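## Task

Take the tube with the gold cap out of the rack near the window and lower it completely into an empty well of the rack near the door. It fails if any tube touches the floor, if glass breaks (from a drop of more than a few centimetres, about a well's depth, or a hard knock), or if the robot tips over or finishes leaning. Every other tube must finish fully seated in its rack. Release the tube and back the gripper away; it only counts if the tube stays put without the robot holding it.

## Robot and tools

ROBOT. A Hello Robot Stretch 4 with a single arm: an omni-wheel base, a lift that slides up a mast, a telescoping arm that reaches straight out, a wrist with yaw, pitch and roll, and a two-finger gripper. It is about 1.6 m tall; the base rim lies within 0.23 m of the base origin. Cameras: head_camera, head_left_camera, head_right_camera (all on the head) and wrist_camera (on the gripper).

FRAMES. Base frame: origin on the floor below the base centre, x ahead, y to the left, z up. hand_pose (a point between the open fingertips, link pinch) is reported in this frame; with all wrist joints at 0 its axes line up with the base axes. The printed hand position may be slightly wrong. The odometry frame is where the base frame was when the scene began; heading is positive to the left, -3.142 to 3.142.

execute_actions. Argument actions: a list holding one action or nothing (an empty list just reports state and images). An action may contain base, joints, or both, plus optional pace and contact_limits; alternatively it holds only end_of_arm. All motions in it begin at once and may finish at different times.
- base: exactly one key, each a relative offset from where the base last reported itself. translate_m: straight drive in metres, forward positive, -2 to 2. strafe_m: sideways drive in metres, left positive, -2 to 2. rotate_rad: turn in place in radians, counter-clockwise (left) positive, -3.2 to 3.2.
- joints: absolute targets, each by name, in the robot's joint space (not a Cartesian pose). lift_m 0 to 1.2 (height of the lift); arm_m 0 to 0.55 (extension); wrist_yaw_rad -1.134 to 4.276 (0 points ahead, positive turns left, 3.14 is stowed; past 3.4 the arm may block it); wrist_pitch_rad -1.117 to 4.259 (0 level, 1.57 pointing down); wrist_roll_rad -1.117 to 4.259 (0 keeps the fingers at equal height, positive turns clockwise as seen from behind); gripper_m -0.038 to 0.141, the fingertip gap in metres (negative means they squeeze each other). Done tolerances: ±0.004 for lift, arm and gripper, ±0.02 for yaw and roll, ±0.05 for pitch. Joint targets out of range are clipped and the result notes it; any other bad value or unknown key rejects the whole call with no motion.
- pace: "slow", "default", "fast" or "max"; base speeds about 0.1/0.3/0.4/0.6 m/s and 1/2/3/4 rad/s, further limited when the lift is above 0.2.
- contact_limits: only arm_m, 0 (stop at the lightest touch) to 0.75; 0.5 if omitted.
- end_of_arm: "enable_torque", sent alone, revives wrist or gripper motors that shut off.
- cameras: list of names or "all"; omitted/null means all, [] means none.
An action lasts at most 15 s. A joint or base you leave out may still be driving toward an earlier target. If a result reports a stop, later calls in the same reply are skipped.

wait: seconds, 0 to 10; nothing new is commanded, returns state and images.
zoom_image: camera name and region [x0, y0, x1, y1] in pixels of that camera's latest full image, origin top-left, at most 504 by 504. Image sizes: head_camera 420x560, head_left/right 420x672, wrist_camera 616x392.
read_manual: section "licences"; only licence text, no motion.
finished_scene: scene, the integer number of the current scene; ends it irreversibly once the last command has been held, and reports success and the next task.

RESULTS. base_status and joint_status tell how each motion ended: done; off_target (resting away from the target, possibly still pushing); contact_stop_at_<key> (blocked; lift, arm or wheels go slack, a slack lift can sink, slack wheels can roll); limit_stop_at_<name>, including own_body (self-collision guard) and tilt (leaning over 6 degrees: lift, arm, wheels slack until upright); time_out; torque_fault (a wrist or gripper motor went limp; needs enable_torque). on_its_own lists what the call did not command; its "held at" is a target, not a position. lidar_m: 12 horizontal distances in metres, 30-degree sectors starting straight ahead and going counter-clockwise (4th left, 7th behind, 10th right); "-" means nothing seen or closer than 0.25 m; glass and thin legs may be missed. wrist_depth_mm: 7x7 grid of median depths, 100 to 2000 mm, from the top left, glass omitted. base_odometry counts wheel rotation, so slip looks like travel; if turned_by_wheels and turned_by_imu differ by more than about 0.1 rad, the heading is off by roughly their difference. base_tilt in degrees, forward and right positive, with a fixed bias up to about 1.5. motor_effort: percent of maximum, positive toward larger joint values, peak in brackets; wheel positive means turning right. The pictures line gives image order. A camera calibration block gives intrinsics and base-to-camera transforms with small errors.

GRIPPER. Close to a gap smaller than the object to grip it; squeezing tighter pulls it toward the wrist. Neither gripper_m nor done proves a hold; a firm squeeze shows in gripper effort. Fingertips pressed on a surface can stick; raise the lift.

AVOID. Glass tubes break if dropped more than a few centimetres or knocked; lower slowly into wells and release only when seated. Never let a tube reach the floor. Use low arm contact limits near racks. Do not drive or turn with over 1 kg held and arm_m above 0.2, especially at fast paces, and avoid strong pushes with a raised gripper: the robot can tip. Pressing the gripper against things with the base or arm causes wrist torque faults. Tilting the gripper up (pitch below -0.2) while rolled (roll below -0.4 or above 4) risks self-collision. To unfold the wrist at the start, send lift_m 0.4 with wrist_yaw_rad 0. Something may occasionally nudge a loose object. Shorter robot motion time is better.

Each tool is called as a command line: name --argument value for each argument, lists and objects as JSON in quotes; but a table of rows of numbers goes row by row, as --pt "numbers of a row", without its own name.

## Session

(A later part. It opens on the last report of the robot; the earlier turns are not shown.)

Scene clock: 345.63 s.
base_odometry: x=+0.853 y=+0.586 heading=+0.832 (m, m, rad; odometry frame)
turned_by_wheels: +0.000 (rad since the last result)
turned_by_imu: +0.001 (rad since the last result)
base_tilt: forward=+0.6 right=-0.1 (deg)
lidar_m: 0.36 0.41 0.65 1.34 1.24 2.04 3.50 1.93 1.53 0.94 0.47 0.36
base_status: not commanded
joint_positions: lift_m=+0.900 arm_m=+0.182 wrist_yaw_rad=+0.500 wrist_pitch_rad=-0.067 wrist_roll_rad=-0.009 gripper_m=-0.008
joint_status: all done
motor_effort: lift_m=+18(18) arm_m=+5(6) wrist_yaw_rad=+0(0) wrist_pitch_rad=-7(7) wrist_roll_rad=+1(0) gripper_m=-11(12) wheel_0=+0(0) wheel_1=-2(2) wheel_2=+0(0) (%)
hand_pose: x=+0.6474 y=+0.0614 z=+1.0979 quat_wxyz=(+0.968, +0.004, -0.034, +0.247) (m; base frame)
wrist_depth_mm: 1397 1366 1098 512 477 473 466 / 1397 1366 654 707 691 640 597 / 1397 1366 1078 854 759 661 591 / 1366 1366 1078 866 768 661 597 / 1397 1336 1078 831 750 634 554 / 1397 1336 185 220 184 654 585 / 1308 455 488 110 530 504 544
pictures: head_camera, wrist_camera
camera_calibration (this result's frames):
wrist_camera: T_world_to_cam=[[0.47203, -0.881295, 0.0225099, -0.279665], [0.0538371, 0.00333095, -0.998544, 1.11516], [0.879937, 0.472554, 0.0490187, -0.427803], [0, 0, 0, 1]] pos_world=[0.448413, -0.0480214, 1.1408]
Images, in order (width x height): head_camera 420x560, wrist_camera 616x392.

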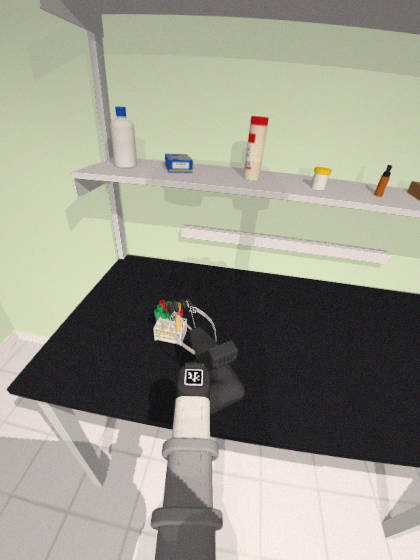

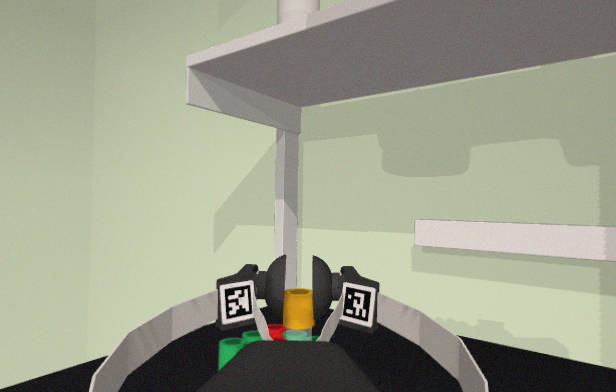

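execute_actions --actions '[{"joints":{"lift_m":0.889},"pace":"slow"}]'

zoom_image --camera "head_camera" --region '[145,285,205,355]'

Scene clock: 360.13 s.
base_odometry: x=+0.853 y=+0.586 heading=+0.832 (m, m, rad; odometry frame)
turned_by_wheels: +0.000 (rad since the last result)
turned_by_imu: +0.001 (rad since the last result)
base_tilt: forward=+0.5 right=-0.1 (deg)
lidar_m: 0.36 0.40 0.63 1.32 1.24 2.03 3.48 1.92 1.56 0.94 0.45 0.36
base_status: not commanded
joint_positions: lift_m=+0.889 arm_m=+0.182 wrist_yaw_rad=+0.500 wrist_pitch_rad=-0.068 wrist_roll_rad=-0.009 gripper_m=-0.008
joint_status: all done
motor_effort: lift_m=+17(18) arm_m=+6(5) wrist_yaw_rad=+0(1) wrist_pitch_rad=-7(7) wrist_roll_rad=+1(1) gripper_m=-9(11) wheel_0=+0(0) wheel_1=-2(2) wheel_2=+0(0) (%)
hand_pose: x=+0.6474 y=+0.0614 z=+1.0869 quat_wxyz=(+0.968, +0.004, -0.034, +0.247) (m; base frame)
wrist_depth_mm: 1397 1366 1042 539 500 492 496 / 1366 1366 676 741 732 654 597 / 1397 1336 1078 866 759 668 591 / 1366 1336 1078 866 768 647 585 / 1397 1336 1060 842 750 640 569 / 1397 1308 186 220 184 654 591 / 1308 433 462 110 504 480 525
pictures: head_camera, head_left_camera, head_right_camera, wrist_camera
camera_calibration (this result's frames):
wrist_camera: T_world_to_cam=[[0.472027, -0.881297, 0.0225088, -0.279415], [0.0539676, 0.00340215, -0.998537, 1.10413], [0.879931, 0.472551, 0.0491674, -0.427421], [0, 0, 0, 1]] pos_world=[0.448406, -0.0480258, 1.12982]
Images, in order (width x height): head_camera 420x560, head_left_camera 420x672, head_right_camera 420x672, wrist_camera 616x392.

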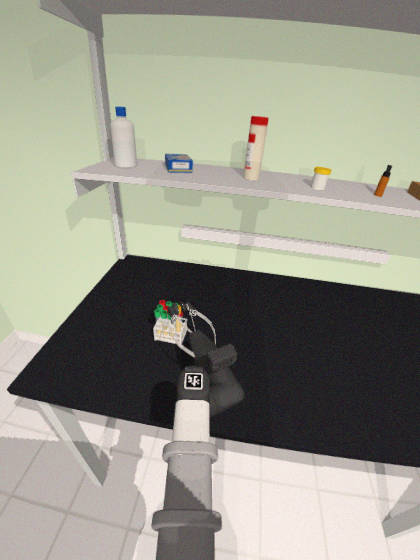

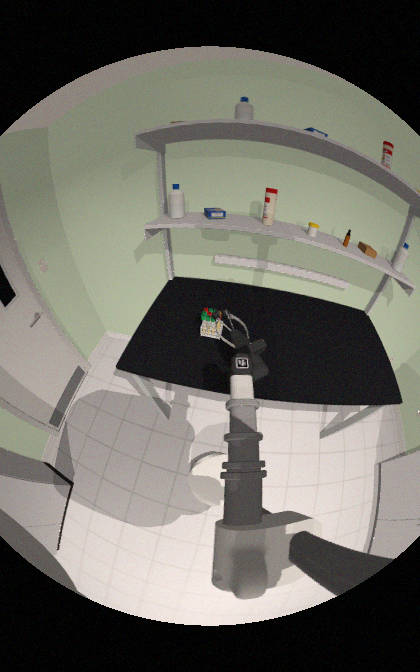

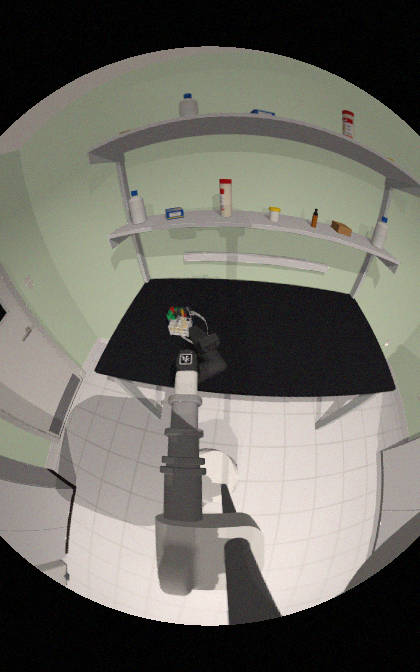

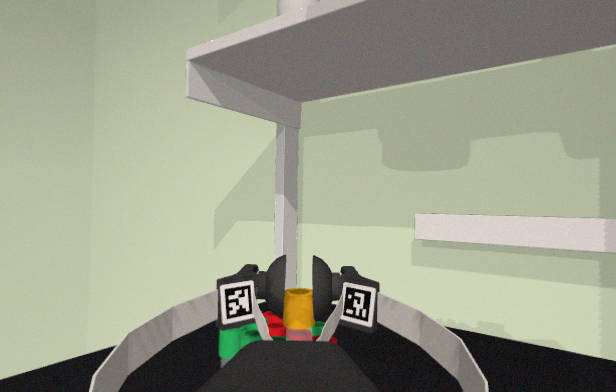

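Region (145, 285, 205, 355) of head_camera's 420x560 image, scaled by 7.200, with more detail than that image has; it fills the left 432 columns of this view, and the rest is white.

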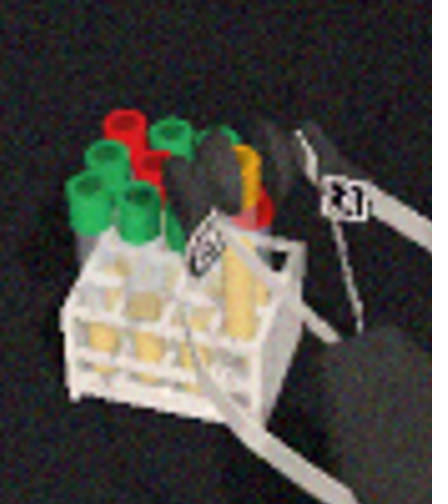

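Inside the well.

execute_actions --actions '[{"joints":{"lift_m":0.879},"pace":"slow"}]' --cameras '["head_camera","wrist_camera"]'

zoom_image --camera "head_camera" --region '[145,285,205,355]'

Scene clock: 364.97 s.
base_odometry: x=+0.853 y=+0.586 heading=+0.832 (m, m, rad; odometry frame)
turned_by_wheels: +0.000 (rad since the last result)
turned_by_imu: +0.001 (rad since the last result)
base_tilt: forward=+0.5 right=-0.1 (deg)
lidar_m: 0.37 0.41 0.62 1.32 1.25 2.02 3.50 1.91 1.55 0.95 0.46 0.36
base_status: not commanded
joint_positions: lift_m=+0.879 arm_m=+0.182 wrist_yaw_rad=+0.500 wrist_pitch_rad=-0.068 wrist_roll_rad=-0.009 gripper_m=-0.008
joint_status: all done
motor_effort: lift_m=+17(18) arm_m=+6(5) wrist_yaw_rad=+1(0) wrist_pitch_rad=-7(6) wrist_roll_rad=+0(0) gripper_m=-16(14) wheel_0=+0(0) wheel_1=-2(2) wheel_2=+0(0) (%)
hand_pose: x=+0.6474 y=+0.0614 z=+1.0769 quat_wxyz=(+0.968, +0.004, -0.034, +0.247) (m; base frame)
wrist_depth_mm: 1397 1366 1042 521 521 517 517 / 1397 1336 707 768 741 654 597 / 1366 1366 1078 866 759 668 603 / 1397 1336 1078 866 759 654 597 / 1366 1366 1060 842 759 647 580 / 1397 1336 185 219 185 654 591 / 469 415 473 110 477 455 496
pictures: head_camera, wrist_camera
camera_calibration (this result's frames):
wrist_camera: T_world_to_cam=[[0.472026, -0.881297, 0.0225087, -0.27919], [0.0539789, 0.00340832, -0.998536, 1.09414], [0.87993, 0.47255, 0.0491803, -0.426944], [0, 0, 0, 1]] pos_world=[0.448405, -0.0480262, 1.11982]
Images, in order (width x height): head_camera 420x560, wrist_camera 616x392.

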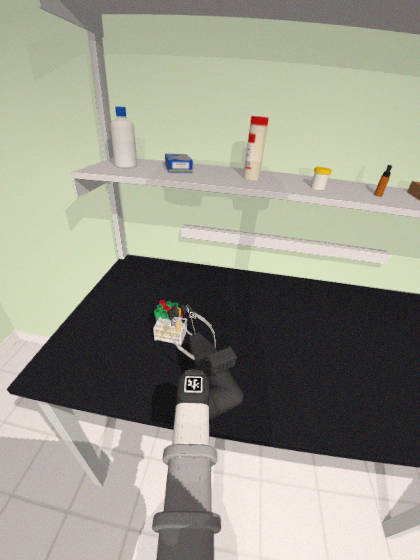

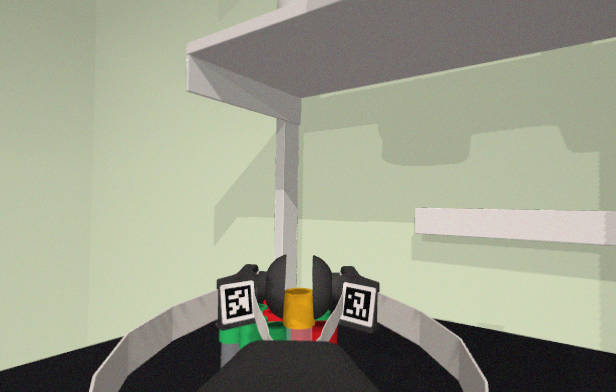

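Region (145, 285, 205, 355) of head_camera's 420x560 image, scaled by 7.200, with more detail than that image has; it fills the left 432 columns of this view, and the rest is white.

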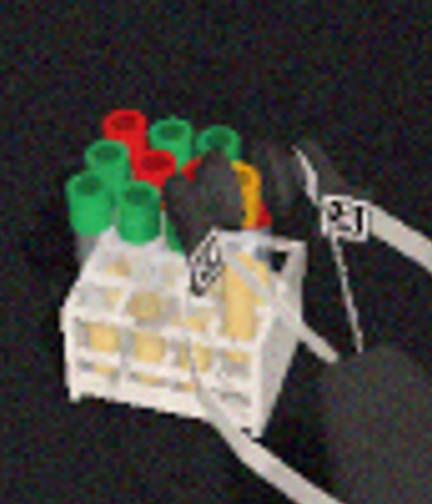

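execute_actions --actions '[{"joints":{"lift_m":0.874},"pace":"slow"}]' --cameras '[]'

execute_actions --actions '[{"joints":{"gripper_m":0.008,"arm_m":0.177},"base":{"strafe_m":-0.003},"pace":"slow"}]' --cameras '["wrist_camera"]'

execute_actions --actions '[{"joints":{"gripper_m":0.035}}]' --cameras '["head_camera","wrist_camera"]'

zoom_image --camera "head_camera" --region '[145,285,205,355]'

Scene clock: 373.13 s.
base_odometry: x=+0.853 y=+0.586 heading=+0.832 (m, m, rad; odometry frame)
turned_by_wheels: +0.000 (rad since the last result)
turned_by_imu: +0.001 (rad since the last result)
base_tilt: forward=+0.6 right=-0.1 (deg)
lidar_m: 0.36 0.40 0.63 1.34 1.24 2.05 3.50 1.93 1.56 0.93 0.46 0.38
base_status: not commanded
joint_positions: lift_m=+0.874 arm_m=+0.182 wrist_yaw_rad=+0.500 wrist_pitch_rad=-0.068 wrist_roll_rad=-0.009 gripper_m=-0.008
joint_status: all done
motor_effort: lift_m=+18(18) arm_m=+5(5) wrist_yaw_rad=+0(0) wrist_pitch_rad=-7(7) wrist_roll_rad=+0(1) gripper_m=-13(15) wheel_0=+0(0) wheel_1=-2(2) wheel_2=+0(0) (%)
hand_pose: x=+0.6474 y=+0.0614 z=+1.0719 quat_wxyz=(+0.968, +0.004, -0.034, +0.247) (m; base frame)
wrist_depth_mm: 1397 1366 991 535 530 530 530 / 1397 1366 723 788 732 654 597 / 1397 1366 1078 866 759 661 603 / 1397 1336 1060 878 759 640 574 / 1397 1366 1078 842 750 647 597 / 1366 1336 186 219 184 640 591 / 455 402 462 110 466 445 484
pictures: none
No camera images: the call's "cameras" was empty. Leave "cameras" out to get every camera's image.

Scene clock: 374.10 s.
base_odometry: x=+0.856 y=+0.584 heading=+0.832 (m, m, rad; odometry frame)
turned_by_wheels: +0.000 (rad since the last result)
turned_by_imu: +0.000 (rad since the last result)
base_tilt: forward=+0.6 right=-0.1 (deg)
lidar_m: 0.37 0.40 0.64 1.34 1.24 2.04 3.49 1.92 1.56 0.94 0.45 0.36
base_status: done
joint_positions: lift_m=+0.874 arm_m=+0.178 wrist_yaw_rad=+0.500 wrist_pitch_rad=-0.068 wrist_roll_rad=-0.009 gripper_m=+0.008
joint_status: all done
motor_effort: lift_m=+18(17) arm_m=-6(7) wrist_yaw_rad=+0(0) wrist_pitch_rad=-7(7) wrist_roll_rad=+0(0) gripper_m=-8(17) wheel_0=+0(2) wheel_1=-1(6) wheel_2=+0(0) (%)
hand_pose: x=+0.6434 y=+0.0614 z=+1.0719 quat_wxyz=(+0.968, +0.004, -0.034, +0.247) (m; base frame)
wrist_depth_mm: 1397 1366 1025 535 530 530 525 / 1397 1366 723 788 741 661 603 / 1430 1366 1078 866 759 668 603 / 1397 1366 1060 866 768 640 580 / 1397 1336 1078 831 750 661 591 / 1397 1336 188 211 188 647 591 / 455 404 459 110 439 449 480
pictures: wrist_camera
camera_calibration (this result's frames):
wrist_camera: T_world_to_cam=[[0.472026, -0.881297, 0.0225085, -0.277197], [0.0539993, 0.00341939, -0.998535, 1.08935], [0.87993, 0.47255, 0.0492035, -0.423217], [0, 0, 0, 1]] pos_world=[0.444421, -0.0480269, 1.11482]
Images, in order (width x height): wrist_camera 616x392.

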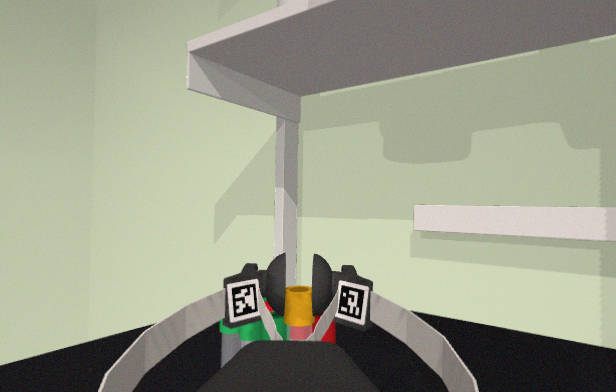

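Scene clock: 375.13 s.
base_odometry: x=+0.856 y=+0.584 heading=+0.832 (m, m, rad; odometry frame)
turned_by_wheels: +0.000 (rad since the last result)
turned_by_imu: +0.000 (rad since the last result)
base_tilt: forward=+0.5 right=+0.0 (deg)
lidar_m: 0.34 0.40 0.64 1.35 1.23 2.04 3.50 1.93 1.56 0.93 0.45 0.38
base_status: not commanded
joint_positions: lift_m=+0.874 arm_m=+0.178 wrist_yaw_rad=+0.500 wrist_pitch_rad=-0.068 wrist_roll_rad=-0.009 gripper_m=+0.035
joint_status: all done
motor_effort: lift_m=+17(17) arm_m=-6(6) wrist_yaw_rad=+0(0) wrist_pitch_rad=-7(6) wrist_roll_rad=+1(0) gripper_m=-2(6) wheel_0=+0(0) wheel_1=-1(1) wheel_2=+0(0) (%)
hand_pose: x=+0.6434 y=+0.0614 z=+1.0719 quat_wxyz=(+0.968, +0.004, -0.034, +0.247) (m; base frame)
wrist_depth_mm: 1397 1397 1042 539 530 530 530 / 1366 1397 723 788 732 654 603 / 1397 1336 1078 866 768 661 591 / 1366 1366 1078 866 768 640 585 / 1397 1336 1078 878 759 654 591 / 1397 1336 191 250 195 647 591 / 459 404 459 110 455 459 484
pictures: head_camera, wrist_camera
camera_calibration (this result's frames):
wrist_camera: T_world_to_cam=[[0.472026, -0.881297, 0.0225083, -0.277196], [0.0539992, 0.00341957, -0.998535, 1.08935], [0.879929, 0.47255, 0.0492035, -0.423216], [0, 0, 0, 1]] pos_world=[0.44442, -0.0480269, 1.11482]
Images, in order (width x height): head_camera 420x560, wrist_camera 616x392.

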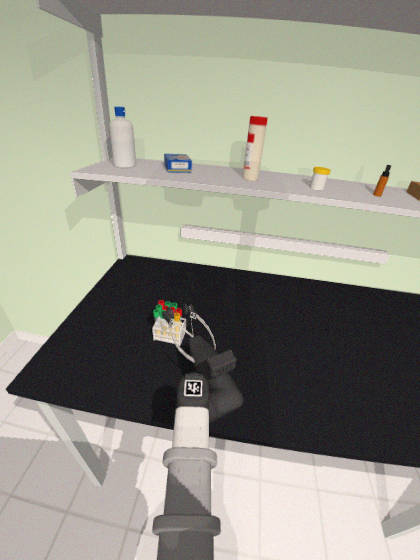

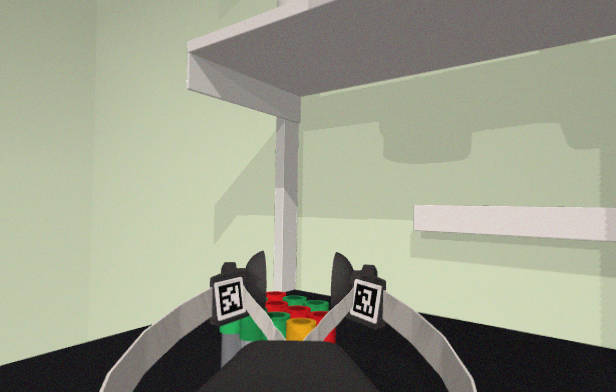

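Region (145, 285, 205, 355) of head_camera's 420x560 image, scaled by 7.200, with more detail than that image has; it fills the left 432 columns of this view, and the rest is white.

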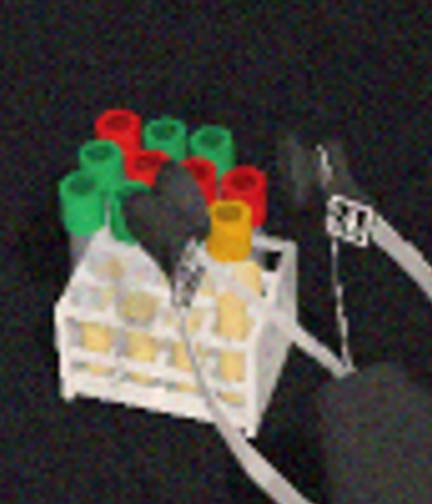

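execute_actions --actions '[{"joints":{"lift_m":0.92}}]' --cameras '[]'

execute_actions --actions '[{"joints":{"arm_m":0.02}}]' --cameras '["head_camera"]'

zoom_image --camera "head_camera" --region '[145,285,205,355]'

Scene clock: 382.10 s.
base_odometry: x=+0.856 y=+0.584 heading=+0.832 (m, m, rad; odometry frame)
turned_by_wheels: +0.000 (rad since the last result)
turned_by_imu: +0.001 (rad since the last result)
base_tilt: forward=+0.5 right=-0.1 (deg)
lidar_m: 0.36 0.42 0.64 1.33 1.23 2.05 3.50 1.92 1.56 0.93 0.45 0.37
base_status: not commanded
joint_positions: lift_m=+0.920 arm_m=+0.178 wrist_yaw_rad=+0.500 wrist_pitch_rad=-0.068 wrist_roll_rad=-0.009 gripper_m=+0.035
joint_status: all done
motor_effort: lift_m=+23(25) arm_m=-6(6) wrist_yaw_rad=+0(0) wrist_pitch_rad=-5(8) wrist_roll_rad=+0(0) gripper_m=-1(1) wheel_0=+1(0) wheel_1=-1(1) wheel_2=+0(0) (%)
hand_pose: x=+0.6434 y=+0.0614 z=+1.1175 quat_wxyz=(+0.968, +0.004, -0.034, +0.247) (m; base frame)
wrist_depth_mm: 1397 1336 1078 647 445 433 430 / 1430 1366 647 634 627 627 585 / 1397 1336 1060 854 768 668 603 / 1366 1366 1098 891 759 661 591 / 1397 1336 1078 866 750 640 549 / 1397 1336 191 798 195 661 597 / 1366 504 574 110 559 569 574
pictures: none
No camera images: the call's "cameras" was empty. Leave "cameras" out to get every camera's image.

Scene clock: 383.63 s.
base_odometry: x=+0.856 y=+0.584 heading=+0.832 (m, m, rad; odometry frame)
turned_by_wheels: +0.000 (rad since the last result)
turned_by_imu: +0.000 (rad since the last result)
base_tilt: forward=+0.6 right=-0.1 (deg)
lidar_m: 0.35 0.40 0.64 1.33 1.26 2.04 3.50 1.94 1.55 0.94 0.46 0.38
base_status: not commanded
joint_positions: lift_m=+0.920 arm_m=+0.021 wrist_yaw_rad=+0.500 wrist_pitch_rad=-0.068 wrist_roll_rad=-0.009 gripper_m=+0.035
joint_status: all done
motor_effort: lift_m=+23(23) arm_m=-6(8) wrist_yaw_rad=+1(0) wrist_pitch_rad=-6(7) wrist_roll_rad=+0(1) gripper_m=-3(3) wheel_0=+1(0) wheel_1=-1(1) wheel_2=+0(0) (%)
hand_pose: x=+0.4864 y=+0.0613 z=+1.1175 quat_wxyz=(+0.968, +0.004, -0.034, +0.247) (m; base frame)
wrist_depth_mm: 1397 1618 1336 1098 931 809 492 / 1430 1576 1308 778 683 621 621 / 1430 1661 1308 976 917 809 732 / 1430 1618 1308 1042 931 809 723 / 1430 1618 1281 1042 931 788 699 / 1430 1576 191 798 195 788 723 / 1430 504 580 110 517 574 603
pictures: head_camera
Images, in order (width x height): head_camera 420x560.

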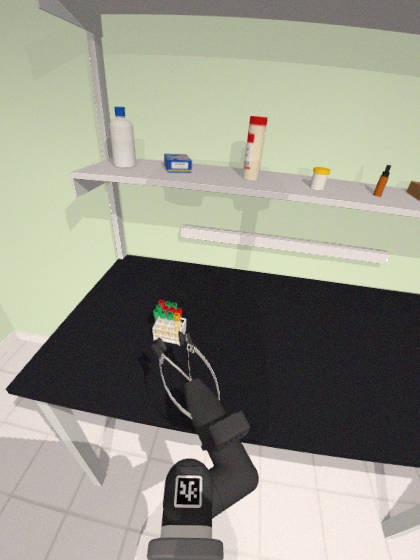

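Region (145, 285, 205, 355) of head_camera's 420x560 image, scaled by 7.200, with more detail than that image has; it fills the left 432 columns of this view, and the rest is white.

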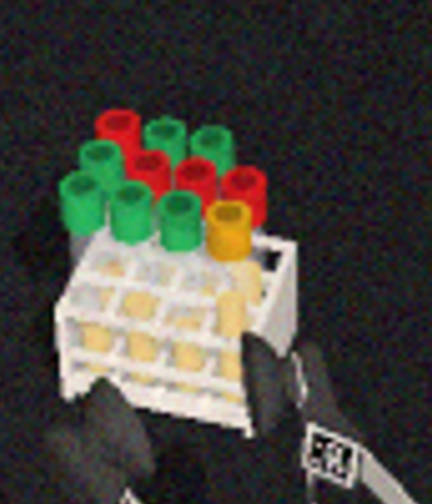

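Seated in line with its neighbours.

finished_scene --scene 2

The scene is finished: the task was done.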